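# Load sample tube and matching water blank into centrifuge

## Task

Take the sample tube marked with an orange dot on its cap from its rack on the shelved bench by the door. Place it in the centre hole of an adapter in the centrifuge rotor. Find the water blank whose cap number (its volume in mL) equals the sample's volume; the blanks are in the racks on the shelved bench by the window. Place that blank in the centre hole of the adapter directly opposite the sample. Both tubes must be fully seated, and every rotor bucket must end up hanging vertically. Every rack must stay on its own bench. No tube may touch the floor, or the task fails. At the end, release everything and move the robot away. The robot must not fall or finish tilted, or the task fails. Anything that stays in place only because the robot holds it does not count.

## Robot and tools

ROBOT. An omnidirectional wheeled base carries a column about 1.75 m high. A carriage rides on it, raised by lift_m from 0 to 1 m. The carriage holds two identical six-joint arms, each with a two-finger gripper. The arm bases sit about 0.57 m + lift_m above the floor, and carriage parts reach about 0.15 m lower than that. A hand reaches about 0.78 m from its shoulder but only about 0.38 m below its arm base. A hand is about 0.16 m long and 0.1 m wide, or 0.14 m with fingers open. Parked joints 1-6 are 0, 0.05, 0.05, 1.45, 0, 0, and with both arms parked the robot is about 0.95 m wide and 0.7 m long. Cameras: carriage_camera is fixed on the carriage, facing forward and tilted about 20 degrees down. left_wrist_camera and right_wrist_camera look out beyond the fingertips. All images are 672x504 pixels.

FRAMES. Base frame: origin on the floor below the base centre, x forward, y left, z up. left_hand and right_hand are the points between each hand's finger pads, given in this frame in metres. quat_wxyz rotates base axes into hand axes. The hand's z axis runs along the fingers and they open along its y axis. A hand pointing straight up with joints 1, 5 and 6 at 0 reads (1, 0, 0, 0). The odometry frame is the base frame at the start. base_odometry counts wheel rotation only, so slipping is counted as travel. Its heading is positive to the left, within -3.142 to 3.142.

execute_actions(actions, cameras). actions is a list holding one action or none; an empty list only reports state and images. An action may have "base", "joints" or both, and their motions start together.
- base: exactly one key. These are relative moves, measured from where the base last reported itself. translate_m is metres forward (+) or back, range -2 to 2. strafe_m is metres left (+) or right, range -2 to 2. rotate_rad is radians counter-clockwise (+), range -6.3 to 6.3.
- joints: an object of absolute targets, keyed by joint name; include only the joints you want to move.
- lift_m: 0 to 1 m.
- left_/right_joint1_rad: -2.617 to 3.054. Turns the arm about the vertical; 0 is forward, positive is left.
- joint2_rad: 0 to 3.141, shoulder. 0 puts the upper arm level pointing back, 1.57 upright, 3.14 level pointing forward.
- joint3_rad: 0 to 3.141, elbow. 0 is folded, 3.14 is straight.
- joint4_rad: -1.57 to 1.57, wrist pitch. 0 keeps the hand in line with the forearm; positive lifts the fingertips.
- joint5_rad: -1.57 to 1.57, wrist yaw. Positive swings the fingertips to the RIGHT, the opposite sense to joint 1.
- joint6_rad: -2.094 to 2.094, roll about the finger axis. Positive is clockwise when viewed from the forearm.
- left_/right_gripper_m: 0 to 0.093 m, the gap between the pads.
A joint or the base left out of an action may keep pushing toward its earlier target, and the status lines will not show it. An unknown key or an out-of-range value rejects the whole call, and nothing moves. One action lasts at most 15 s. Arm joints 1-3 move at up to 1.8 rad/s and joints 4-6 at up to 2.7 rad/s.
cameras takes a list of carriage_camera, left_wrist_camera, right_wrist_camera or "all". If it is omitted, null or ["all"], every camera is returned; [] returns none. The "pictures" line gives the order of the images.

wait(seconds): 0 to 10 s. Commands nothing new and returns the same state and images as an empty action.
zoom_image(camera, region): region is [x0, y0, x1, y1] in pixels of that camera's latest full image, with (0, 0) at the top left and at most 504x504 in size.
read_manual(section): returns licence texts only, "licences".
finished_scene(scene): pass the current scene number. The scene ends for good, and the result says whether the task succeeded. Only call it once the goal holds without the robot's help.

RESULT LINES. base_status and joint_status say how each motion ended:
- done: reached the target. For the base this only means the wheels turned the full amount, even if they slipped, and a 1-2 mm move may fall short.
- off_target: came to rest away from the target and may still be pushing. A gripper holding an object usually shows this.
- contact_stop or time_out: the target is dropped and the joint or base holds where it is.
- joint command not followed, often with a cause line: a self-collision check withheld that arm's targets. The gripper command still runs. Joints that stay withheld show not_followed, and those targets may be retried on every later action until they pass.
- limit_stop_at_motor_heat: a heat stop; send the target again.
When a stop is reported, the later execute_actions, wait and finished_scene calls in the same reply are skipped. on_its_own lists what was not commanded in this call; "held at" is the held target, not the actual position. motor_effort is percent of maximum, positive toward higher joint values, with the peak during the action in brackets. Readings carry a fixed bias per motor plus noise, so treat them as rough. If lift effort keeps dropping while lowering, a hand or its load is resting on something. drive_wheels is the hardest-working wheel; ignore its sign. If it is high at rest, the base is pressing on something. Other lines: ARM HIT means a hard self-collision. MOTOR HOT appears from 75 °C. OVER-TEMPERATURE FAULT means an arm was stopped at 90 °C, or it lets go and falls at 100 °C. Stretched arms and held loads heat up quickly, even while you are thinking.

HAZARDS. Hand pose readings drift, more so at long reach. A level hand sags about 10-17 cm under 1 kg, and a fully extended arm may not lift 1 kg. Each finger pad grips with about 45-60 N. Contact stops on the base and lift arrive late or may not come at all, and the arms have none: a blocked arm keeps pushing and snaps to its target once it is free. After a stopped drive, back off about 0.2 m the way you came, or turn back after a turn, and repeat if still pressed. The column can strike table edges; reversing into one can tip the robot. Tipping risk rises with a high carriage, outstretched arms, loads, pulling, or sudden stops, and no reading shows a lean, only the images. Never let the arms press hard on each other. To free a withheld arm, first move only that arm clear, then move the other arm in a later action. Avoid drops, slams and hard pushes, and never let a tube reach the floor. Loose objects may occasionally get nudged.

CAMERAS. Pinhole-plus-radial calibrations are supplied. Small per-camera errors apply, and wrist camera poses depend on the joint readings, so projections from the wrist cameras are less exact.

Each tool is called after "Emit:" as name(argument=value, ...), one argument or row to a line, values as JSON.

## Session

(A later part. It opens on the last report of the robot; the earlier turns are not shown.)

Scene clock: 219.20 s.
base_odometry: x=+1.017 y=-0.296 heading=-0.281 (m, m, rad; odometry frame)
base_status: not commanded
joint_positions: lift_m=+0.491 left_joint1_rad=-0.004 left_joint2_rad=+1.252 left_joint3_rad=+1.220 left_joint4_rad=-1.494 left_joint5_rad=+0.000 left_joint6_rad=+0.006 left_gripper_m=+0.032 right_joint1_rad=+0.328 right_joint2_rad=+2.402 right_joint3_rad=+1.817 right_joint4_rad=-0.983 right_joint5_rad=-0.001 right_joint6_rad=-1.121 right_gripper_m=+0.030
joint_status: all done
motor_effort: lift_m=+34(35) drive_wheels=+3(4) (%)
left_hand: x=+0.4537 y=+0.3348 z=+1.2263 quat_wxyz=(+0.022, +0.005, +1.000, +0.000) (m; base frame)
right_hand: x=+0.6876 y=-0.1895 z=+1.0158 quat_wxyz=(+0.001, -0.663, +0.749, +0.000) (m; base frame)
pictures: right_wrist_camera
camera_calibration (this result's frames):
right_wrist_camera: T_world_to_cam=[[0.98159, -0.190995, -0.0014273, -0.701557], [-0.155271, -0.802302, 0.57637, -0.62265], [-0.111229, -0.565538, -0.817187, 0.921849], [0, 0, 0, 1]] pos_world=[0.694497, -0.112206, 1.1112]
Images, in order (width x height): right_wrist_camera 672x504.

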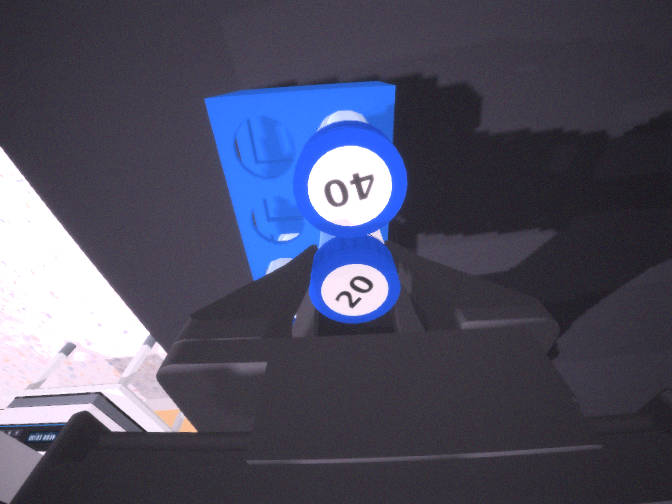

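Emit:
execute_actions(
  actions=[
    {"joints":{"lift_m":0.63,"right_gripper_m":0.024}},
  ],
  cameras=["right_wrist_camera"],
)

Emit:
execute_actions(
  actions=[
    {"base":{"translate_m":-1.01},"joints":{"right_joint1_rad":0,"right_joint2_rad":1.25,"right_joint3_rad":1.2,"right_joint4_rad":-1.5,"right_joint6_rad":0}},
  ],
  cameras=[],
)

Emit:
execute_actions(
  actions=[
    {"base":{"rotate_rad":-1.571},"joints":{"lift_m":0.45}},
  ],
  cameras=["carriage_camera"],
)

Scene clock: 236.07 s.
base_odometry: x=+1.017 y=-0.296 heading=-0.281 (m, m, rad; odometry frame)
base_status: not commanded
joint_positions: lift_m=+0.630 left_joint1_rad=-0.004 left_joint2_rad=+1.252 left_joint3_rad=+1.220 left_joint4_rad=-1.494 left_joint5_rad=+0.000 left_joint6_rad=+0.006 left_gripper_m=+0.032 right_joint1_rad=+0.328 right_joint2_rad=+2.396 right_joint3_rad=+1.817 right_joint4_rad=-0.983 right_joint5_rad=-0.002 right_joint6_rad=-1.121 right_gripper_m=+0.030
joint_status: right_gripper_m off_target (ended at +0.030, target +0.024); the others done
motor_effort: lift_m=+33(43) drive_wheels=+3(3) (%)
left_hand: x=+0.4537 y=+0.3348 z=+1.3653 quat_wxyz=(+0.022, +0.005, +1.000, +0.000) (m; base frame)
right_hand: x=+0.6884 y=-0.1891 z=+1.1573 quat_wxyz=(+0.004, -0.663, +0.749, -0.001) (m; base frame)
pictures: right_wrist_camera
camera_calibration (this result's frames):
right_wrist_camera: T_world_to_cam=[[0.981585, -0.190995, 0.00334862, -0.707601], [-0.158314, -0.803569, 0.573771, -0.698951], [-0.106896, -0.563735, -0.819009, 1.03724], [0, 0, 0, 1]] pos_world=[0.694795, -0.112074, 1.25292]
Images, in order (width x height): right_wrist_camera 672x504.

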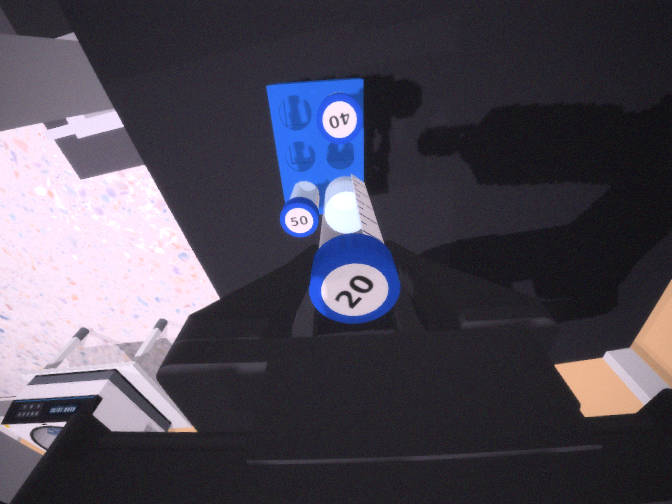

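Scene clock: 240.37 s.
base_odometry: x=+0.046 y=-0.017 heading=-0.280 (m, m, rad; odometry frame)
base_status: done
joint_positions: lift_m=+0.630 left_joint1_rad=-0.004 left_joint2_rad=+1.252 left_joint3_rad=+1.220 left_joint4_rad=-1.494 left_joint5_rad=+0.000 left_joint6_rad=+0.006 left_gripper_m=+0.032 right_joint1_rad=-0.010 right_joint2_rad=+1.257 right_joint3_rad=+1.227 right_joint4_rad=-1.494 right_joint5_rad=+0.003 right_joint6_rad=-0.009 right_gripper_m=+0.030
joint_status: all done
motor_effort: lift_m=+33(34) drive_wheels=-6(18) (%)
left_hand: x=+0.4538 y=+0.3348 z=+1.3653 quat_wxyz=(+0.022, +0.005, +1.000, +0.000) (m; base frame)
right_hand: x=+0.4554 y=-0.3380 z=+1.3662 quat_wxyz=(+0.024, +0.000, +1.000, -0.002) (m; base frame)
pictures: none
No camera images: the call's "cameras" was empty. Leave "cameras" out to get every camera's image.

Scene clock: 243.47 s.
base_odometry: x=+0.046 y=-0.017 heading=-1.851 (m, m, rad; odometry frame)
base_status: done
joint_positions: lift_m=+0.450 left_joint1_rad=-0.004 left_joint2_rad=+1.251 left_joint3_rad=+1.220 left_joint4_rad=-1.494 left_joint5_rad=+0.000 left_joint6_rad=+0.006 left_gripper_m=+0.032 right_joint1_rad=-0.010 right_joint2_rad=+1.257 right_joint3_rad=+1.217 right_joint4_rad=-1.493 right_joint5_rad=+0.002 right_joint6_rad=-0.009 right_gripper_m=+0.030
joint_status: all done
motor_effort: lift_m=+35(35) drive_wheels=+6(11) (%)
left_hand: x=+0.4537 y=+0.3348 z=+1.1854 quat_wxyz=(+0.022, +0.005, +1.000, +0.000) (m; base frame)
right_hand: x=+0.4538 y=-0.3379 z=+1.1838 quat_wxyz=(+0.019, +0.000, +1.000, -0.001) (m; base frame)
pictures: carriage_camera
camera_calibration (this result's frames):
carriage_camera: T_world_to_cam=[[-0.00764682, -0.999965, 0.00350381, -0.00522128], [-0.291192, -0.00112532, -0.956664, 1.4252], [0.956634, -0.00833572, -0.291173, 0.237024], [0, 0, 0, 1]] pos_world=[0.18822, -0.00164153, 1.43247]
Images, in order (width x height): carriage_camera 672x504.

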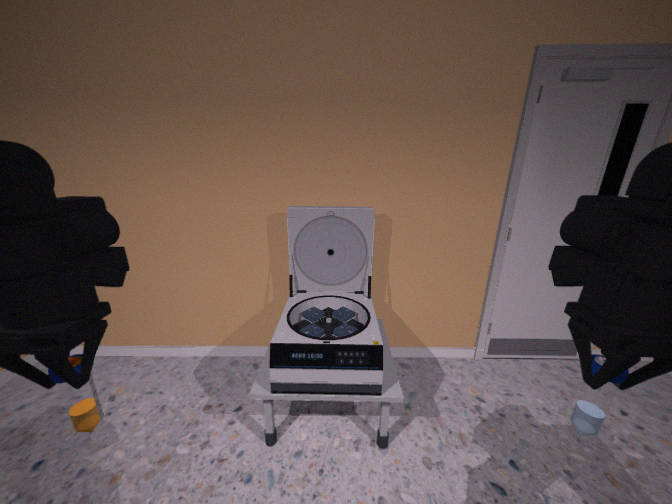

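Emit:
execute_actions(
  actions=[
    {"base":{"translate_m":0.8},"joints":{"lift_m":0.35}},
  ],
  cameras=["carriage_camera"],
)

Emit:
zoom_image(
  camera="carriage_camera",
  region=[210,330,450,504],
)

Scene clock: 258.17 s.
base_odometry: x=-0.176 y=-0.785 heading=-1.852 (m, m, rad; odometry frame)
base_status: done
joint_positions: lift_m=+0.350 left_joint1_rad=-0.004 left_joint2_rad=+1.251 left_joint3_rad=+1.220 left_joint4_rad=-1.496 left_joint5_rad=+0.000 left_joint6_rad=+0.006 left_gripper_m=+0.032 right_joint1_rad=-0.010 right_joint2_rad=+1.257 right_joint3_rad=+1.217 right_joint4_rad=-1.494 right_joint5_rad=+0.002 right_joint6_rad=-0.009 right_gripper_m=+0.030
joint_status: all done
motor_effort: lift_m=+34(33) drive_wheels=-6(25) (%)
left_hand: x=+0.4533 y=+0.3348 z=+1.0855 quat_wxyz=(+0.022, +0.005, +1.000, +0.000) (m; base frame)
right_hand: x=+0.4535 y=-0.3379 z=+1.0838 quat_wxyz=(+0.019, +0.000, +1.000, -0.001) (m; base frame)
pictures: carriage_camera
camera_calibration (this result's frames):
carriage_camera: T_world_to_cam=[[-0.00764682, -0.999965, 0.00350381, -0.0048709], [-0.291192, -0.00112532, -0.956664, 1.32953], [0.956634, -0.00833572, -0.291173, 0.207906], [0, 0, 0, 1]] pos_world=[0.18822, -0.00164153, 1.33247]
Images, in order (width x height): carriage_camera 672x504.

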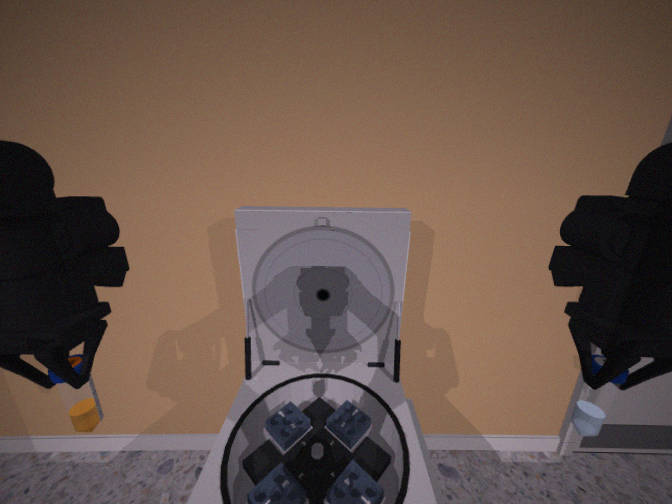

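Region (210, 330, 450, 504) of carriage_camera's 672x504 image, scaled by 2.100, with more detail than that image has; it fills the top 365 rows of this view, and the rest is white.

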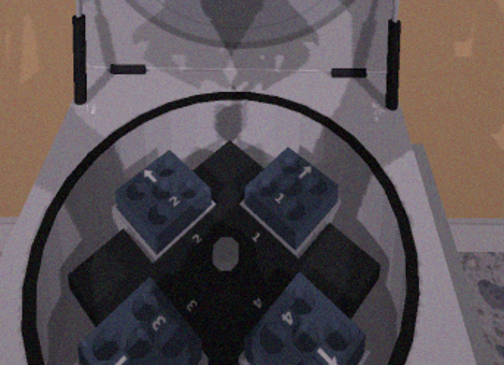

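Emit:
execute_actions(
  actions=[
    {"base":{"translate_m":0.014},"joints":{"lift_m":0.33,"right_joint1_rad":0.68,"right_joint2_rad":2.4,"right_joint3_rad":1.83,"right_joint4_rad":-0.99}},
  ],
  cameras=["carriage_camera","right_wrist_camera"],
)

Scene clock: 287.90 s.
base_odometry: x=-0.180 y=-0.799 heading=-1.853 (m, m, rad; odometry frame)
base_status: done
joint_positions: lift_m=+0.330 left_joint1_rad=-0.004 left_joint2_rad=+1.250 left_joint3_rad=+1.219 left_joint4_rad=-1.496 left_joint5_rad=+0.000 left_joint6_rad=+0.006 left_gripper_m=+0.032 right_joint1_rad=+0.687 right_joint2_rad=+2.403 right_joint3_rad=+1.809 right_joint4_rad=-0.977 right_joint5_rad=-0.001 right_joint6_rad=-0.009 right_gripper_m=+0.030
joint_status: all done
motor_effort: lift_m=+33(36) drive_wheels=-5(20) (%)
left_hand: x=+0.4530 y=+0.3348 z=+1.0654 quat_wxyz=(+0.022, +0.005, +1.000, +0.000) (m; base frame)
right_hand: x=+0.6079 y=-0.0490 z=+0.8525 quat_wxyz=(-0.001, -0.341, +0.940, +0.001) (m; base frame)
pictures: carriage_camera, right_wrist_camera
camera_calibration (this result's frames):
carriage_camera: T_world_to_cam=[[-0.00764682, -0.999965, 0.00350381, -0.00480082], [-0.291192, -0.00112532, -0.956664, 1.3104], [0.956634, -0.00833572, -0.291173, 0.202083], [0, 0, 0, 1]] pos_world=[0.18822, -0.00164153, 1.31247]
right_wrist_camera: T_world_to_cam=[[0.585561, -0.810617, -0.00424607, -0.383956], [-0.659535, -0.479456, 0.578909, -0.107995], [-0.47131, -0.336186, -0.815381, 1.08758], [0, 0, 0, 1]] pos_world=[0.666191, 0.0026096, 0.947682]
Images, in order (width x height): carriage_camera 672x504, right_wrist_camera 672x504.

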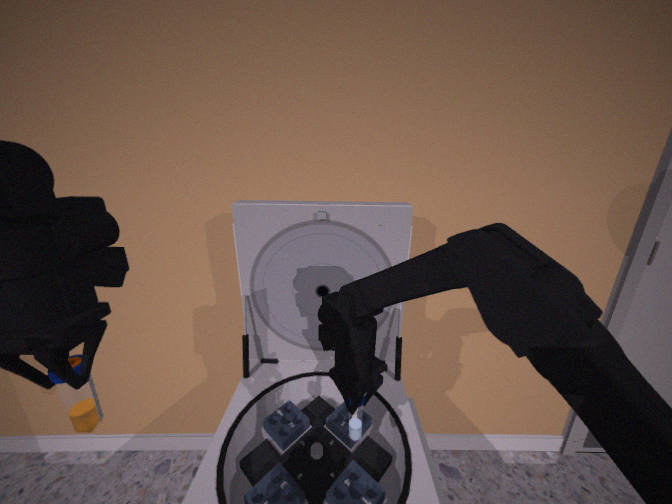

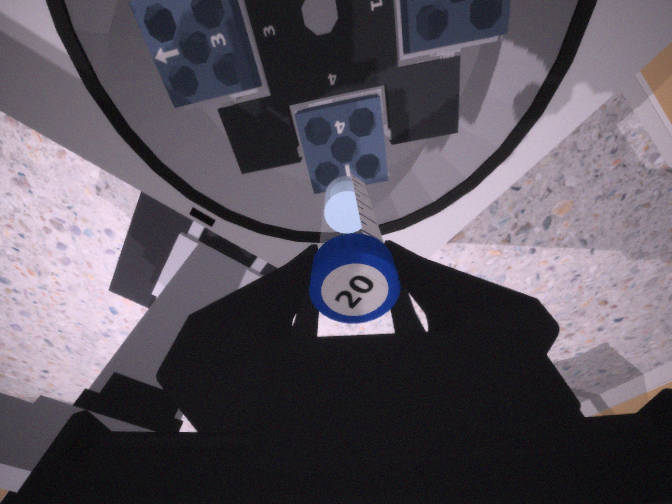

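Emit:
execute_actions(
  actions=[
    {"joints":{"lift_m":0.245}},
  ],
  cameras=["right_wrist_camera"],
)

Emit:
zoom_image(
  camera="right_wrist_camera",
  region=[250,80,450,260],
)

Scene clock: 303.33 s.
base_odometry: x=-0.180 y=-0.799 heading=-1.853 (m, m, rad; odometry frame)
base_status: not commanded
joint_positions: lift_m=+0.245 left_joint1_rad=-0.004 left_joint2_rad=+1.250 left_joint3_rad=+1.219 left_joint4_rad=-1.496 left_joint5_rad=+0.000 left_joint6_rad=+0.006 left_gripper_m=+0.032 right_joint1_rad=+0.687 right_joint2_rad=+2.399 right_joint3_rad=+1.809 right_joint4_rad=-0.980 right_joint5_rad=+0.000 right_joint6_rad=-0.008 right_gripper_m=+0.030
joint_status: all done
motor_effort: lift_m=+34(33) drive_wheels=-5(5) (%)
left_hand: x=+0.4530 y=+0.3348 z=+0.9803 quat_wxyz=(+0.022, +0.005, +1.000, +0.000) (m; base frame)
right_hand: x=+0.6079 y=-0.0492 z=+0.7692 quat_wxyz=(+0.000, -0.341, +0.940, +0.000) (m; base frame)
pictures: right_wrist_camera
camera_calibration (this result's frames):
right_wrist_camera: T_world_to_cam=[[0.585257, -0.810841, -0.00317414, -0.385163], [-0.660649, -0.479112, 0.577923, -0.0584388], [-0.470124, -0.336137, -0.816085, 1.0195], [0, 0, 0, 1]] pos_world=[0.666104, 0.00238647, 0.864551]
Images, in order (width x height): right_wrist_camera 672x504.

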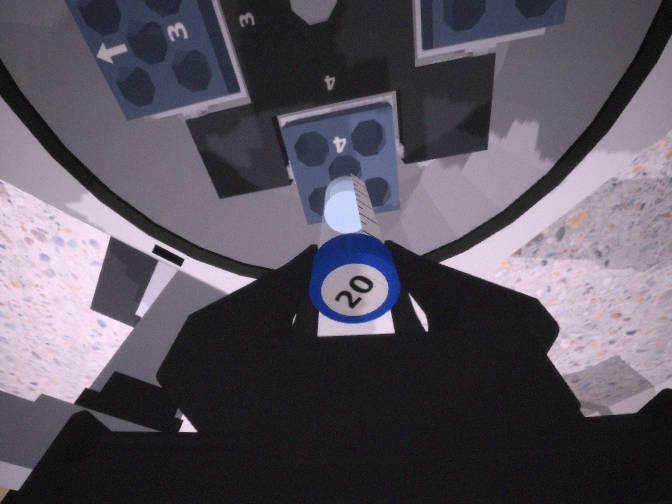

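Region (250, 80, 450, 260) of right_wrist_camera's 672x504 image, scaled by 2.520, with more detail than that image has; it fills the top 454 rows of this view, and the rest is white.

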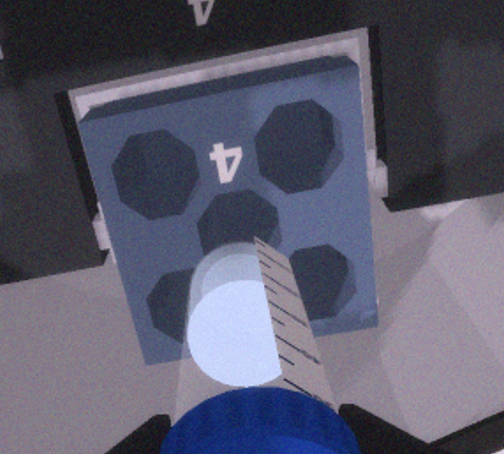

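Emit:
execute_actions(
  actions=[
    {"base":{"translate_m":-0.02},"joints":{"lift_m":0.195,"right_joint1_rad":0.652}},
  ],
  cameras=["right_wrist_camera"],
)

Emit:
zoom_image(
  camera="right_wrist_camera",
  region=[250,80,450,260],
)

Scene clock: 321.13 s.
base_odometry: x=-0.175 y=-0.779 heading=-1.853 (m, m, rad; odometry frame)
base_status: done
joint_positions: lift_m=+0.195 left_joint1_rad=-0.004 left_joint2_rad=+1.250 left_joint3_rad=+1.219 left_joint4_rad=-1.496 left_joint5_rad=+0.000 left_joint6_rad=+0.006 left_gripper_m=+0.032 right_joint1_rad=+0.653 right_joint2_rad=+2.404 right_joint3_rad=+1.809 right_joint4_rad=-0.983 right_joint5_rad=+0.000 right_joint6_rad=-0.008 right_gripper_m=+0.030
joint_status: all done
motor_effort: lift_m=+34(35) drive_wheels=+3(14) (%)
left_hand: x=+0.4529 y=+0.3348 z=+0.9303 quat_wxyz=(+0.022, +0.005, +1.000, +0.000) (m; base frame)
right_hand: x=+0.6161 y=-0.0620 z=+0.7172 quat_wxyz=(-0.004, -0.325, +0.946, -0.001) (m; base frame)
pictures: right_wrist_camera
camera_calibration (this result's frames):
right_wrist_camera: T_world_to_cam=[[0.557694, -0.830042, -0.00268017, -0.385078], [-0.67266, -0.453839, 0.58443, -0.0247532], [-0.486318, -0.324131, -0.81144, 0.98395], [0, 0, 0, 1]] pos_world=[0.676618, -0.0119363, 0.811851]
Images, in order (width x height): right_wrist_camera 672x504.

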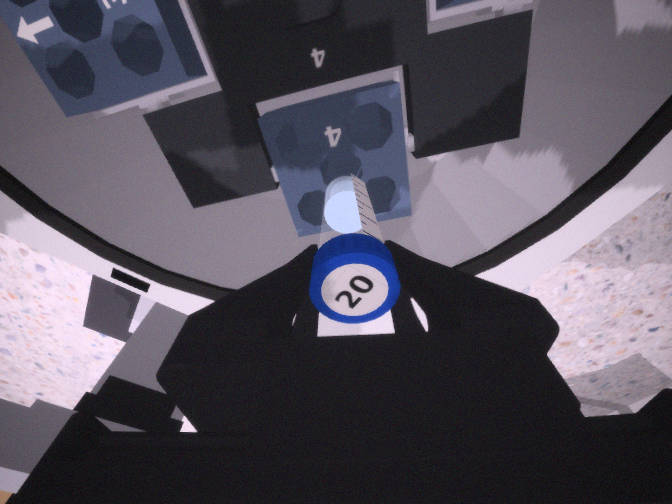

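Region (250, 80, 450, 260) of right_wrist_camera's 672x504 image, scaled by 2.520, with more detail than that image has; it fills the top 454 rows of this view, and the rest is white.

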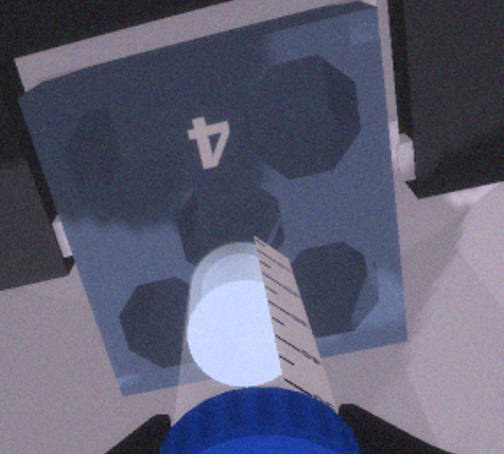

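Emit:
execute_actions(
  actions=[
    {"base":{"translate_m":0.0095},"joints":{"lift_m":0.197,"right_joint1_rad":0.672}},
  ],
  cameras=["right_wrist_camera"],
)

Emit:
zoom_image(
  camera="right_wrist_camera",
  region=[250,80,450,260],
)

Scene clock: 347.63 s.
MOTOR HOT: a motor of the right arm reached 75 °C. Now the hottest motor of the right arm, joint 2 (shoulder), reports 75 °C. The controller's stop level is 90 °C. To cool a motor, set the load down, stop pushing, or move to a pose that needs little force.
base_odometry: x=-0.177 y=-0.789 heading=-1.853 (m, m, rad; odometry frame)
base_status: done
joint_positions: lift_m=+0.197 left_joint1_rad=-0.004 left_joint2_rad=+1.250 left_joint3_rad=+1.219 left_joint4_rad=-1.497 left_joint5_rad=+0.000 left_joint6_rad=+0.006 left_gripper_m=+0.032 right_joint1_rad=+0.666 right_joint2_rad=+2.401 right_joint3_rad=+1.809 right_joint4_rad=-0.985 right_joint5_rad=+0.000 right_joint6_rad=-0.008 right_gripper_m=+0.030
joint_status: all done
motor_effort: lift_m=+34(38) drive_wheels=-3(15) (%)
left_hand: x=+0.4528 y=+0.3348 z=+0.9322 quat_wxyz=(+0.021, +0.005, +1.000, +0.000) (m; base frame)
right_hand: x=+0.6127 y=-0.0578 z=+0.7204 quat_wxyz=(-0.003, -0.331, +0.944, -0.001) (m; base frame)
pictures: right_wrist_camera
camera_calibration (this result's frames):
right_wrist_camera: T_world_to_cam=[[0.567789, -0.823171, -0.00234648, -0.385688], [-0.667557, -0.462118, 0.583793, -0.0301572], [-0.481646, -0.329905, -0.811899, 0.983438], [0, 0, 0, 1]] pos_world=[0.672527, -0.00698212, 0.815153]
Images, in order (width x height): right_wrist_camera 672x504.

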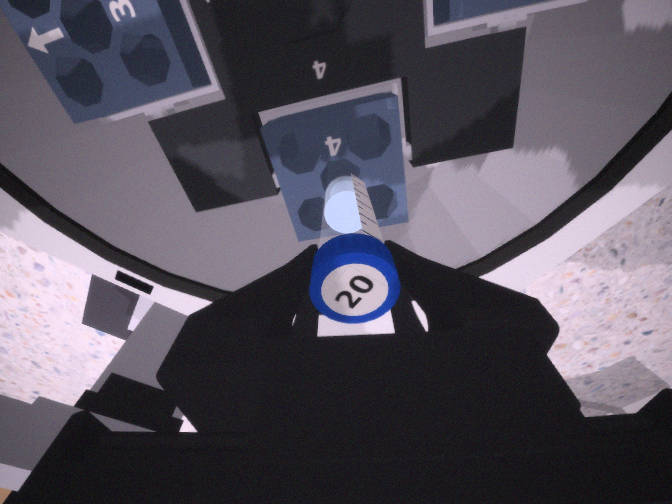

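Region (250, 80, 450, 260) of right_wrist_camera's 672x504 image, scaled by 2.520, with more detail than that image has; it fills the top 454 rows of this view, and the rest is white.

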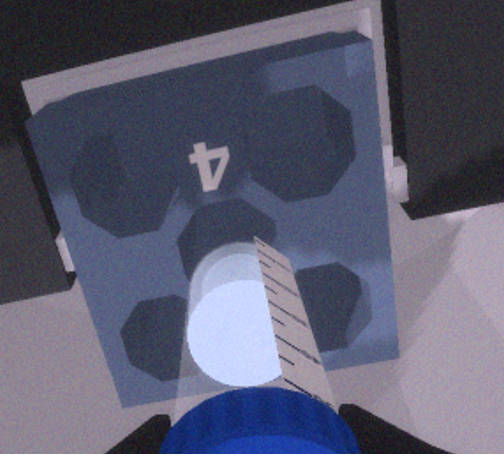

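Hole is ~4 mm to image-left; adjust and lower.

Emit:
execute_actions(
  actions=[
    {"joints":{"lift_m":0.18,"right_joint1_rad":0.683}},
  ],
  cameras=["right_wrist_camera"],
)

Emit:
zoom_image(
  camera="right_wrist_camera",
  region=[250,80,450,260],
)

Scene clock: 353.10 s.
MOTOR HOT: still on. Now the hottest motor of the right arm, joint 2 (shoulder), reports 76 °C; the controller's stop level is 90 °C.
base_odometry: x=-0.177 y=-0.789 heading=-1.853 (m, m, rad; odometry frame)
base_status: not commanded
joint_positions: lift_m=+0.180 left_joint1_rad=-0.004 left_joint2_rad=+1.250 left_joint3_rad=+1.219 left_joint4_rad=-1.497 left_joint5_rad=+0.000 left_joint6_rad=+0.006 left_gripper_m=+0.032 right_joint1_rad=+0.672 right_joint2_rad=+2.403 right_joint3_rad=+1.809 right_joint4_rad=-0.986 right_joint5_rad=+0.000 right_joint6_rad=-0.008 right_gripper_m=+0.030
joint_status: all done
motor_effort: lift_m=+35(37) drive_wheels=-3(4) (%)
left_hand: x=+0.4528 y=+0.3348 z=+0.9152 quat_wxyz=(+0.021, +0.005, +1.000, +0.000) (m; base frame)
right_hand: x=+0.6105 y=-0.0555 z=+0.7026 quat_wxyz=(-0.004, -0.334, +0.943, -0.001) (m; base frame)
pictures: right_wrist_camera
camera_calibration (this result's frames):
right_wrist_camera: T_world_to_cam=[[0.573421, -0.819257, -0.00258606, -0.38566], [-0.663184, -0.466029, 0.585665, -0.024421], [-0.481016, -0.334118, -0.810549, 0.967031], [0, 0, 0, 1]] pos_world=[0.670107, -0.00423366, 0.797131]
Images, in order (width x height): right_wrist_camera 672x504.

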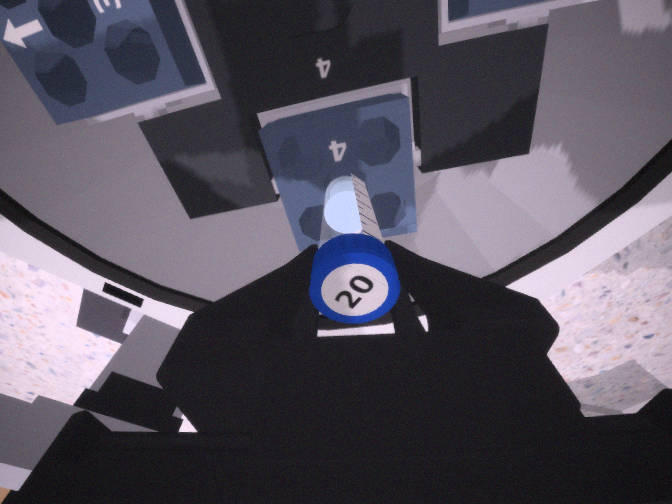

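Region (250, 80, 450, 260) of right_wrist_camera's 672x504 image, scaled by 2.520, with more detail than that image has; it fills the top 454 rows of this view, and the rest is white.

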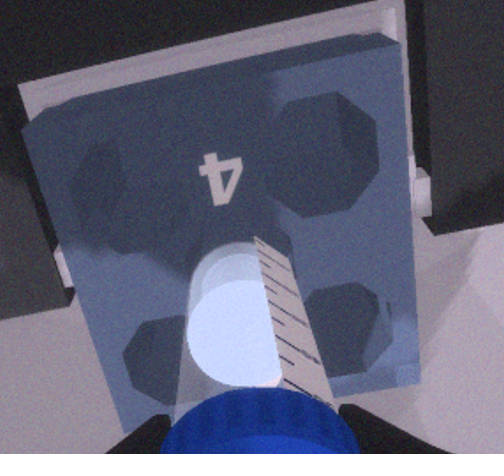

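Emit:
execute_actions(
  actions=[
    {"joints":{"lift_m":0.155}},
  ],
  cameras=["right_wrist_camera"],
)

Scene clock: 356.73 s.
MOTOR HOT: still on. Now the hottest motor of the right arm, joint 2 (shoulder), reports 77 °C; the controller's stop level is 90 °C.
base_odometry: x=-0.177 y=-0.789 heading=-1.853 (m, m, rad; odometry frame)
base_status: not commanded
joint_positions: lift_m=+0.155 left_joint1_rad=-0.004 left_joint2_rad=+1.250 left_joint3_rad=+1.219 left_joint4_rad=-1.497 left_joint5_rad=+0.000 left_joint6_rad=+0.006 left_gripper_m=+0.032 right_joint1_rad=+0.672 right_joint2_rad=+2.404 right_joint3_rad=+1.809 right_joint4_rad=-0.986 right_joint5_rad=+0.000 right_joint6_rad=-0.008 right_gripper_m=+0.030
joint_status: all done
motor_effort: lift_m=+34(37) drive_wheels=-3(3) (%)
left_hand: x=+0.4528 y=+0.3348 z=+0.8902 quat_wxyz=(+0.021, +0.005, +1.000, +0.000) (m; base frame)
right_hand: x=+0.6104 y=-0.0557 z=+0.6773 quat_wxyz=(-0.005, -0.334, +0.943, -0.002) (m; base frame)
pictures: right_wrist_camera
camera_calibration (this result's frames):
right_wrist_camera: T_world_to_cam=[[0.573423, -0.819257, -0.00215827, -0.38609], [-0.662971, -0.465579, 0.586264, -0.0102108], [-0.481306, -0.334746, -0.810117, 0.946313], [0, 0, 0, 1]] pos_world=[0.670089, -0.00428559, 0.771777]
Images, in order (width x height): right_wrist_camera 672x504.

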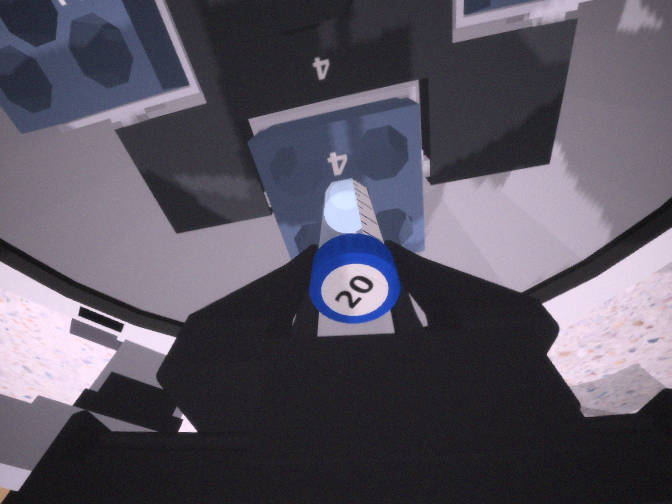

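In. Continue.

Emit:
execute_actions(
  actions=[
    {"joints":{"lift_m":0.115}},
  ],
  cameras=["right_wrist_camera"],
)

Scene clock: 360.97 s.
MOTOR HOT: still on. Now the hottest motor of the right arm, joint 2 (shoulder), reports 78 °C; the controller's stop level is 90 °C.
base_odometry: x=-0.177 y=-0.789 heading=-1.853 (m, m, rad; odometry frame)
base_status: not commanded
joint_positions: lift_m=+0.115 left_joint1_rad=-0.004 left_joint2_rad=+1.250 left_joint3_rad=+1.219 left_joint4_rad=-1.497 left_joint5_rad=+0.000 left_joint6_rad=+0.006 left_gripper_m=+0.032 right_joint1_rad=+0.672 right_joint2_rad=+2.403 right_joint3_rad=+1.809 right_joint4_rad=-0.986 right_joint5_rad=-0.001 right_joint6_rad=-0.008 right_gripper_m=+0.030
joint_status: all done
motor_effort: lift_m=+34(35) drive_wheels=-3(5) (%)
left_hand: x=+0.4527 y=+0.3348 z=+0.8502 quat_wxyz=(+0.021, +0.005, +1.000, +0.000) (m; base frame)
right_hand: x=+0.6103 y=-0.0555 z=+0.6376 quat_wxyz=(-0.005, -0.334, +0.943, -0.001) (m; base frame)
pictures: right_wrist_camera
camera_calibration (this result's frames):
right_wrist_camera: T_world_to_cam=[[0.573413, -0.81926, -0.003324, -0.385228], [-0.662734, -0.466235, 0.586011, 0.0130609], [-0.481645, -0.333823, -0.810296, 0.914522], [0, 0, 0, 1]] pos_world=[0.670026, -0.00422386, 0.732099]
Images, in order (width x height): right_wrist_camera 672x504.

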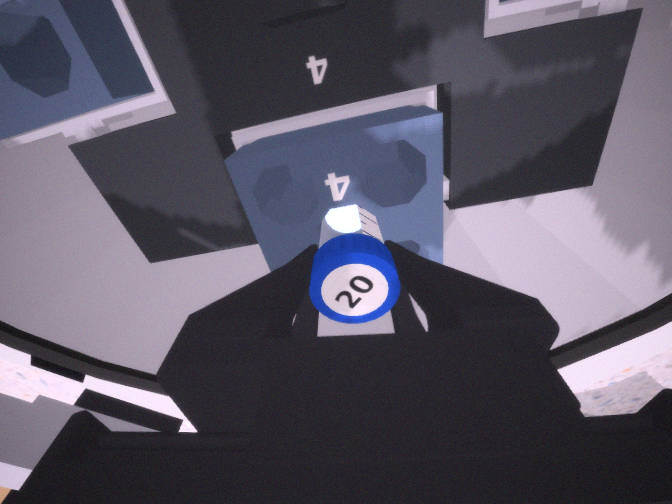

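Emit:
execute_actions(
  actions=[
    {"joints":{"lift_m":0.101}},
  ],
  cameras=["right_wrist_camera"],
)

Scene clock: 365.23 s.
MOTOR HOT: still on. Now the hottest motor of the right arm, joint 2 (shoulder), reports 79 °C; the controller's stop level is 90 °C.
base_odometry: x=-0.177 y=-0.789 heading=-1.853 (m, m, rad; odometry frame)
base_status: not commanded
joint_positions: lift_m=+0.101 left_joint1_rad=-0.004 left_joint2_rad=+1.250 left_joint3_rad=+1.219 left_joint4_rad=-1.497 left_joint5_rad=+0.000 left_joint6_rad=+0.006 left_gripper_m=+0.032 right_joint1_rad=+0.672 right_joint2_rad=+2.402 right_joint3_rad=+1.809 right_joint4_rad=-0.987 right_joint5_rad=+0.000 right_joint6_rad=-0.008 right_gripper_m=+0.030
joint_status: all done
motor_effort: lift_m=+34(36) drive_wheels=+4(4) (%)
left_hand: x=+0.4527 y=+0.3348 z=+0.8363 quat_wxyz=(+0.021, +0.005, +1.000, +0.000) (m; base frame)
right_hand: x=+0.6105 y=-0.0555 z=+0.6241 quat_wxyz=(-0.004, -0.334, +0.943, -0.001) (m; base frame)
pictures: right_wrist_camera
camera_calibration (this result's frames):
right_wrist_camera: T_world_to_cam=[[0.573422, -0.819256, -0.00260959, -0.38585], [-0.663358, -0.466169, 0.585357, 0.0218101], [-0.480774, -0.333925, -0.810772, 0.903437], [0, 0, 0, 1]] pos_world=[0.670071, -0.0042623, 0.718707]
Images, in order (width x height): right_wrist_camera 672x504.

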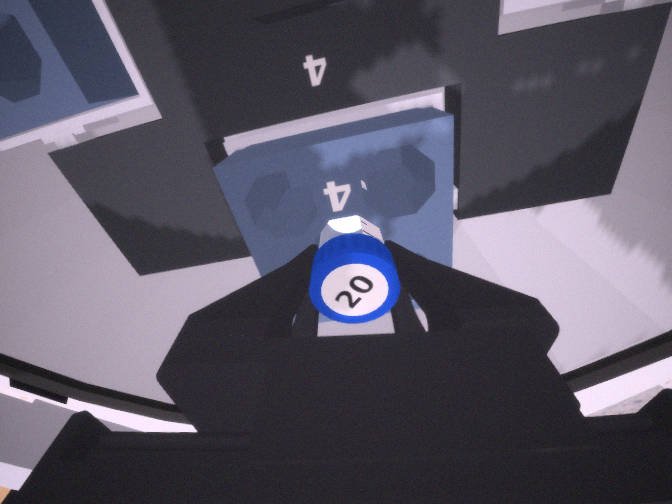

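Emit:
execute_actions(
  actions=[
    {"joints":{"lift_m":0.093}},
  ],
  cameras=[],
)

Emit:
execute_actions(
  actions=[
    {"joints":{"right_gripper_m":0.044}},
  ],
  cameras=["right_wrist_camera"],
)

Emit:
execute_actions(
  actions=[
    {"joints":{"lift_m":0.25}},
  ],
  cameras=["right_wrist_camera"],
)

Emit:
execute_actions(
  actions=[
    {"base":{"strafe_m":-0.1},"joints":{"lift_m":0.3,"right_joint1_rad":0,"right_joint2_rad":0.05,"right_joint3_rad":0.05,"right_joint4_rad":0.3}},
  ],
  cameras=["carriage_camera"],
)

Scene clock: 383.13 s.
MOTOR HOT: still on. Now the hottest motor of the right arm, joint 2 (shoulder), reports 82 °C; the controller's stop level is 90 °C.
base_odometry: x=-0.177 y=-0.789 heading=-1.853 (m, m, rad; odometry frame)
base_status: not commanded
joint_positions: lift_m=+0.093 left_joint1_rad=-0.004 left_joint2_rad=+1.250 left_joint3_rad=+1.219 left_joint4_rad=-1.497 left_joint5_rad=+0.000 left_joint6_rad=+0.006 left_gripper_m=+0.032 right_joint1_rad=+0.673 right_joint2_rad=+2.393 right_joint3_rad=+1.814 right_joint4_rad=-0.997 right_joint5_rad=+0.004 right_joint6_rad=-0.008 right_gripper_m=+0.030
joint_status: all done
motor_effort: lift_m=+32(33) drive_wheels=+4(4) (%)
left_hand: x=+0.4527 y=+0.3348 z=+0.8284 quat_wxyz=(+0.021, +0.005, +1.000, +0.000) (m; base frame)
right_hand: x=+0.6112 y=-0.0556 z=+0.6212 quat_wxyz=(-0.002, -0.334, +0.943, -0.002) (m; base frame)
pictures: none
No camera images: the call's "cameras" was empty. Leave "cameras" out to get every camera's image.

Scene clock: 383.60 s.
MOTOR HOT: still on. Now the hottest motor of the right arm, joint 2 (shoulder), reports 82 °C; the controller's stop level is 90 °C.
base_odometry: x=-0.177 y=-0.789 heading=-1.853 (m, m, rad; odometry frame)
base_status: not commanded
joint_positions: lift_m=+0.093 left_joint1_rad=-0.004 left_joint2_rad=+1.250 left_joint3_rad=+1.219 left_joint4_rad=-1.497 left_joint5_rad=+0.000 left_joint6_rad=+0.006 left_gripper_m=+0.032 right_joint1_rad=+0.673 right_joint2_rad=+2.393 right_joint3_rad=+1.814 right_joint4_rad=-0.996 right_joint5_rad=+0.004 right_joint6_rad=-0.008 right_gripper_m=+0.044
joint_status: all done
motor_effort: lift_m=+33(31) drive_wheels=+4(4) (%)
left_hand: x=+0.4527 y=+0.3348 z=+0.8284 quat_wxyz=(+0.021, +0.005, +1.000, +0.000) (m; base frame)
right_hand: x=+0.6113 y=-0.0555 z=+0.6212 quat_wxyz=(-0.001, -0.334, +0.943, -0.002) (m; base frame)
pictures: right_wrist_camera
camera_calibration (this result's frames):
right_wrist_camera: T_world_to_cam=[[0.573759, -0.819024, 0.000939087, -0.388699], [-0.666471, -0.466223, 0.581766, 0.0281863], [-0.476043, -0.33442, -0.813355, 0.900149], [0, 0, 0, 1]] pos_world=[0.670314, -0.00418508, 0.716108]
Images, in order (width x height): right_wrist_camera 672x504.

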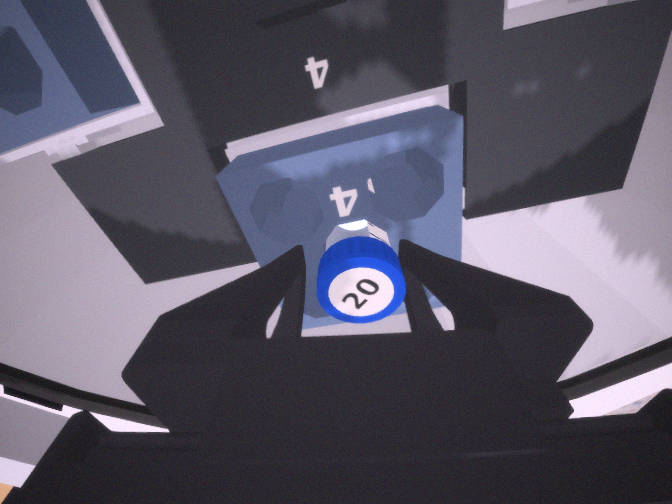

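Scene clock: 384.77 s.
MOTOR HOT: still on. Now the hottest motor of the right arm, joint 2 (shoulder), reports 82 °C; the controller's stop level is 90 °C.
base_odometry: x=-0.177 y=-0.789 heading=-1.853 (m, m, rad; odometry frame)
base_status: not commanded
joint_positions: lift_m=+0.250 left_joint1_rad=-0.004 left_joint2_rad=+1.250 left_joint3_rad=+1.219 left_joint4_rad=-1.497 left_joint5_rad=+0.000 left_joint6_rad=+0.006 left_gripper_m=+0.032 right_joint1_rad=+0.673 right_joint2_rad=+2.395 right_joint3_rad=+1.814 right_joint4_rad=-0.995 right_joint5_rad=+0.002 right_joint6_rad=-0.008 right_gripper_m=+0.044
joint_status: all done
motor_effort: lift_m=+33(42) drive_wheels=+4(5) (%)
left_hand: x=+0.4527 y=+0.3348 z=+0.9853 quat_wxyz=(+0.021, +0.005, +1.000, +0.000) (m; base frame)
right_hand: x=+0.6112 y=-0.0553 z=+0.7773 quat_wxyz=(-0.002, -0.334, +0.943, -0.002) (m; base frame)
pictures: right_wrist_camera
camera_calibration (this result's frames):
right_wrist_camera: T_world_to_cam=[[0.573441, -0.819247, -0.000558608, -0.387232], [-0.665927, -0.46652, 0.582152, -0.0632099], [-0.477187, -0.333458, -0.81308, 1.02768], [0, 0, 0, 1]] pos_world=[0.670358, -0.00403858, 0.872169]
Images, in order (width x height): right_wrist_camera 672x504.

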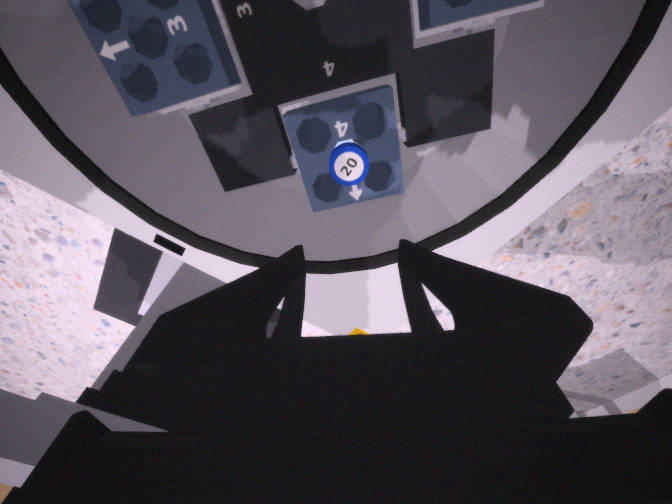

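Scene clock: 386.97 s.
MOTOR HOT: still on. Now the hottest motor of the right arm, joint 2 (shoulder), reports 81 °C; the controller's stop level is 90 °C.
base_odometry: x=-0.273 y=-0.761 heading=-1.853 (m, m, rad; odometry frame)
base_status: done
joint_positions: lift_m=+0.300 left_joint1_rad=-0.004 left_joint2_rad=+1.250 left_joint3_rad=+1.219 left_joint4_rad=-1.497 left_joint5_rad=+0.000 left_joint6_rad=+0.006 left_gripper_m=+0.032 right_joint1_rad=+0.004 right_joint2_rad=+0.062 right_joint3_rad=+0.070 right_joint4_rad=+0.294 right_joint5_rad=+0.007 right_joint6_rad=-0.008 right_gripper_m=+0.044
joint_status: all done
motor_effort: lift_m=+33(41) drive_wheels=-1(15) (%)
left_hand: x=+0.4527 y=+0.3348 z=+1.0353 quat_wxyz=(+0.021, +0.005, +1.000, +0.000) (m; base frame)
right_hand: x=+0.4945 y=-0.3357 z=+1.1296 quat_wxyz=(+0.805, -0.001, +0.593, -0.003) (m; base frame)
pictures: carriage_camera
camera_calibration (this result's frames):
carriage_camera: T_world_to_cam=[[-0.00764682, -0.999965, 0.00350381, -0.00469586], [-0.291192, -0.00112532, -0.956664, 1.28174], [0.956634, -0.00833572, -0.291173, 0.19336], [0, 0, 0, 1]] pos_world=[0.18822, -0.00164153, 1.28251]
Images, in order (width x height): carriage_camera 672x504.

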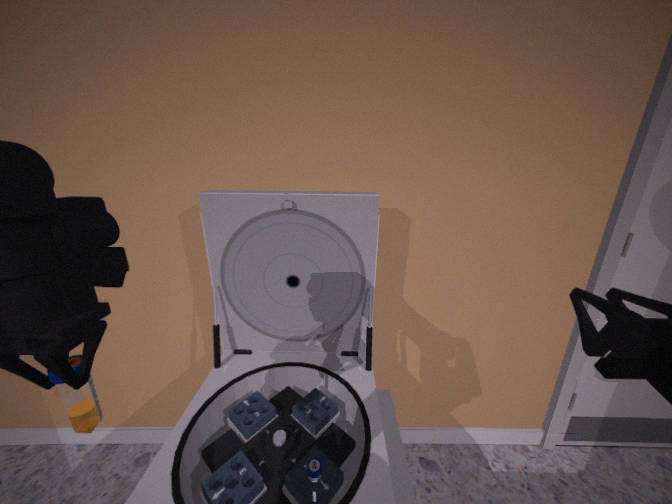

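Emit:
execute_actions(
  actions=[
    {"base":{"translate_m":0.03},"joints":{"lift_m":0.32,"left_joint1_rad":-0.22,"left_joint2_rad":2.75,"left_joint3_rad":2.47,"left_joint4_rad":-1.29}},
  ],
  cameras=["carriage_camera","left_wrist_camera"],
)

Scene clock: 398.37 s.
MOTOR HOT: cleared. Now the hottest motor of the right arm, joint 2 (shoulder), reports 71 °C.
base_odometry: x=-0.282 y=-0.790 heading=-1.854 (m, m, rad; odometry frame)
base_status: done
joint_positions: lift_m=+0.320 left_joint1_rad=-0.216 left_joint2_rad=+2.752 left_joint3_rad=+2.448 left_joint4_rad=-1.284 left_joint5_rad=+0.000 left_joint6_rad=+0.006 left_gripper_m=+0.032 right_joint1_rad=+0.004 right_joint2_rad=+0.062 right_joint3_rad=+0.070 right_joint4_rad=+0.304 right_joint5_rad=+0.006 right_joint6_rad=-0.008 right_gripper_m=+0.044
joint_status: all done
motor_effort: lift_m=+35(42) drive_wheels=-5(16) (%)
left_hand: x=+0.7586 y=+0.2259 z=+0.8365 quat_wxyz=(-0.009, +0.111, +0.994, +0.001) (m; base frame)
right_hand: x=+0.4938 y=-0.3356 z=+1.1520 quat_wxyz=(+0.808, -0.001, +0.589, -0.003) (m; base frame)
pictures: carriage_camera, left_wrist_camera
camera_calibration (this result's frames):
carriage_camera: T_world_to_cam=[[-0.00764682, -0.999965, 0.00350381, -0.00476589], [-0.291192, -0.00112532, -0.956664, 1.30086], [0.956634, -0.00833572, -0.291173, 0.19918], [0, 0, 0, 1]] pos_world=[0.18822, -0.00164153, 1.3025]
left_wrist_camera: T_world_to_cam=[[-0.246713, -0.96855, -0.032305, 0.436047], [-0.807331, 0.186978, 0.559692, 0.111549], [-0.536049, 0.164164, -0.828071, 1.18867], [0, 0, 0, 1]] pos_world=[0.834822, 0.206339, 0.935958]
Images, in order (width x height): carriage_camera 672x504, left_wrist_camera 672x504.

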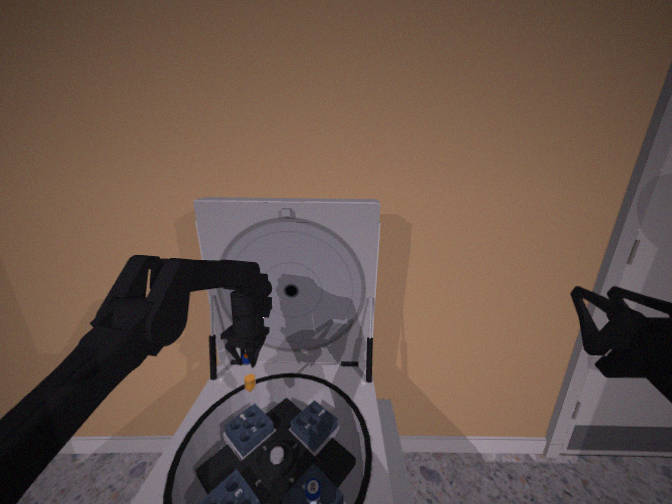

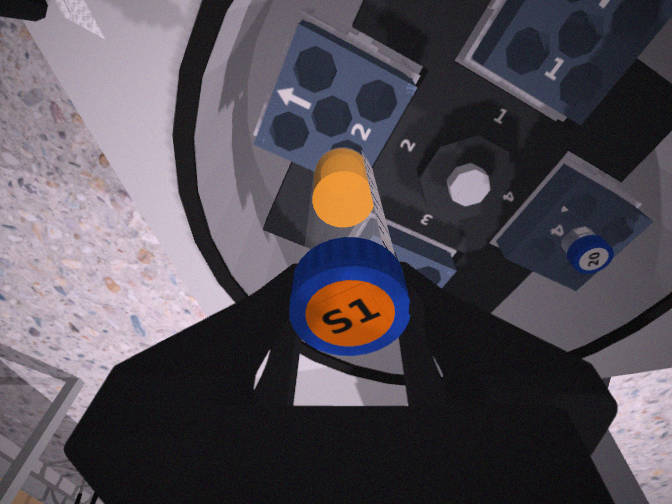

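Emit:
execute_actions(
  actions=[
    {"joints":{"lift_m":0.232,"left_joint1_rad":-0.19}},
  ],
  cameras=["left_wrist_camera"],
)

Scene clock: 410.57 s.
base_odometry: x=-0.282 y=-0.790 heading=-1.854 (m, m, rad; odometry frame)
base_status: not commanded
joint_positions: lift_m=+0.232 left_joint1_rad=-0.194 left_joint2_rad=+2.750 left_joint3_rad=+2.455 left_joint4_rad=-1.286 left_joint5_rad=+0.000 left_joint6_rad=+0.006 left_gripper_m=+0.032 right_joint1_rad=+0.004 right_joint2_rad=+0.062 right_joint3_rad=+0.070 right_joint4_rad=+0.302 right_joint5_rad=+0.006 right_joint6_rad=-0.008 right_gripper_m=+0.044
joint_status: all done
motor_effort: lift_m=+34(32) drive_wheels=-4(5) (%)
left_hand: x=+0.7624 y=+0.2367 z=+0.7510 quat_wxyz=(-0.005, +0.100, +0.995, +0.001) (m; base frame)
right_hand: x=+0.4939 y=-0.3356 z=+1.0635 quat_wxyz=(+0.808, -0.001, +0.589, -0.003) (m; base frame)
pictures: left_wrist_camera
camera_calibration (this result's frames):
left_wrist_camera: T_world_to_cam=[[-0.225018, -0.973812, -0.0325197, 0.429541], [-0.814815, 0.169768, 0.554306, 0.174278], [-0.534269, 0.151226, -0.831677, 1.12256], [0, 0, 0, 1]] pos_world=[0.838407, 0.218945, 0.85097]
Images, in order (width x height): left_wrist_camera 672x504.

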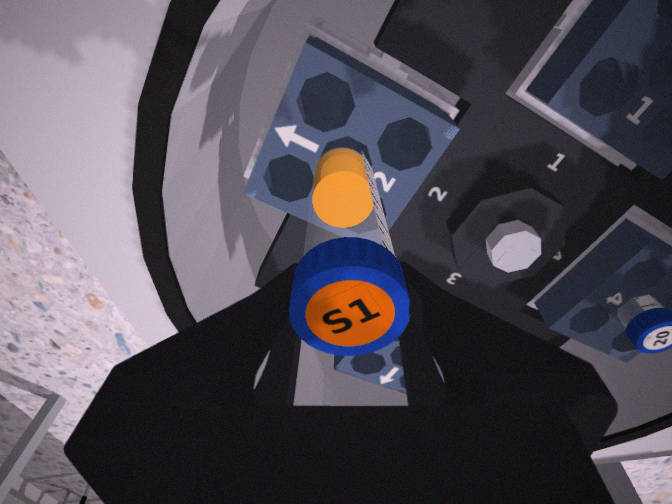

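Emit:
execute_actions(
  actions=[
    {"base":{"translate_m":-0.006},"joints":{"lift_m":0.21}},
  ],
  cameras=["left_wrist_camera"],
)

Emit:
zoom_image(
  camera="left_wrist_camera",
  region=[230,40,470,260],
)

Scene clock: 431.17 s.
base_odometry: x=-0.280 y=-0.784 heading=-1.853 (m, m, rad; odometry frame)
base_status: done
joint_positions: lift_m=+0.210 left_joint1_rad=-0.194 left_joint2_rad=+2.749 left_joint3_rad=+2.455 left_joint4_rad=-1.288 left_joint5_rad=+0.000 left_joint6_rad=+0.006 left_gripper_m=+0.032 right_joint1_rad=+0.004 right_joint2_rad=+0.062 right_joint3_rad=+0.070 right_joint4_rad=+0.302 right_joint5_rad=+0.005 right_joint6_rad=-0.008 right_gripper_m=+0.044
joint_status: all done
motor_effort: lift_m=+35(35) drive_wheels=+5(9) (%)
left_hand: x=+0.7621 y=+0.2368 z=+0.7294 quat_wxyz=(-0.006, +0.100, +0.995, +0.001) (m; base frame)
right_hand: x=+0.4939 y=-0.3355 z=+1.0415 quat_wxyz=(+0.808, -0.001, +0.589, -0.003) (m; base frame)
pictures: left_wrist_camera
camera_calibration (this result's frames):
left_wrist_camera: T_world_to_cam=[[-0.225042, -0.973807, -0.0324945, 0.428828], [-0.8144, 0.169686, 0.554941, 0.185305], [-0.534892, 0.151349, -0.831255, 1.10455], [0, 0, 0, 1]] pos_world=[0.838232, 0.218979, 0.829266]
Images, in order (width x height): left_wrist_camera 672x504.

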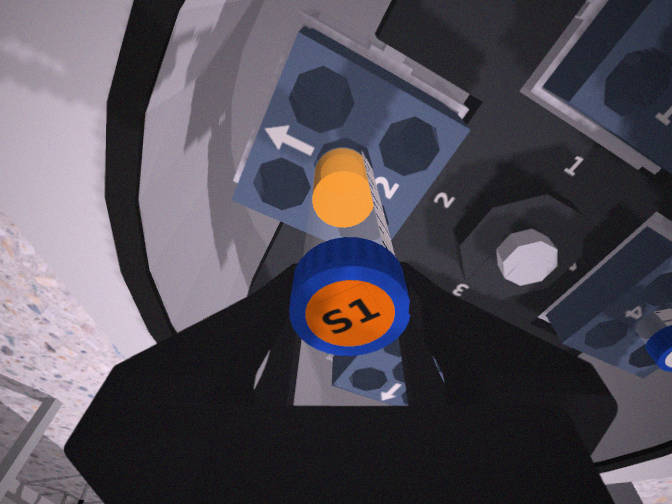

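Region (230, 40, 470, 260) of left_wrist_camera's 672x504 image, scaled by 2.100, with more detail than that image has; it fills the top 462 rows of this view, and the rest is white.

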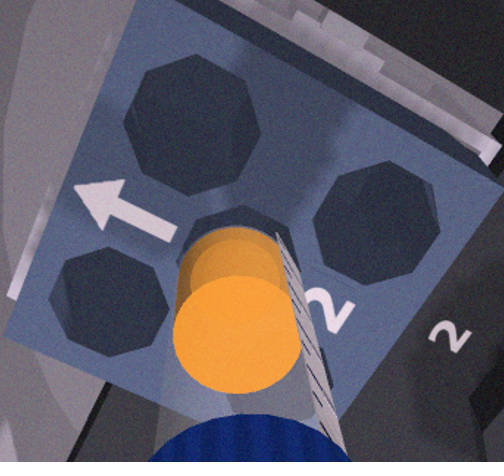

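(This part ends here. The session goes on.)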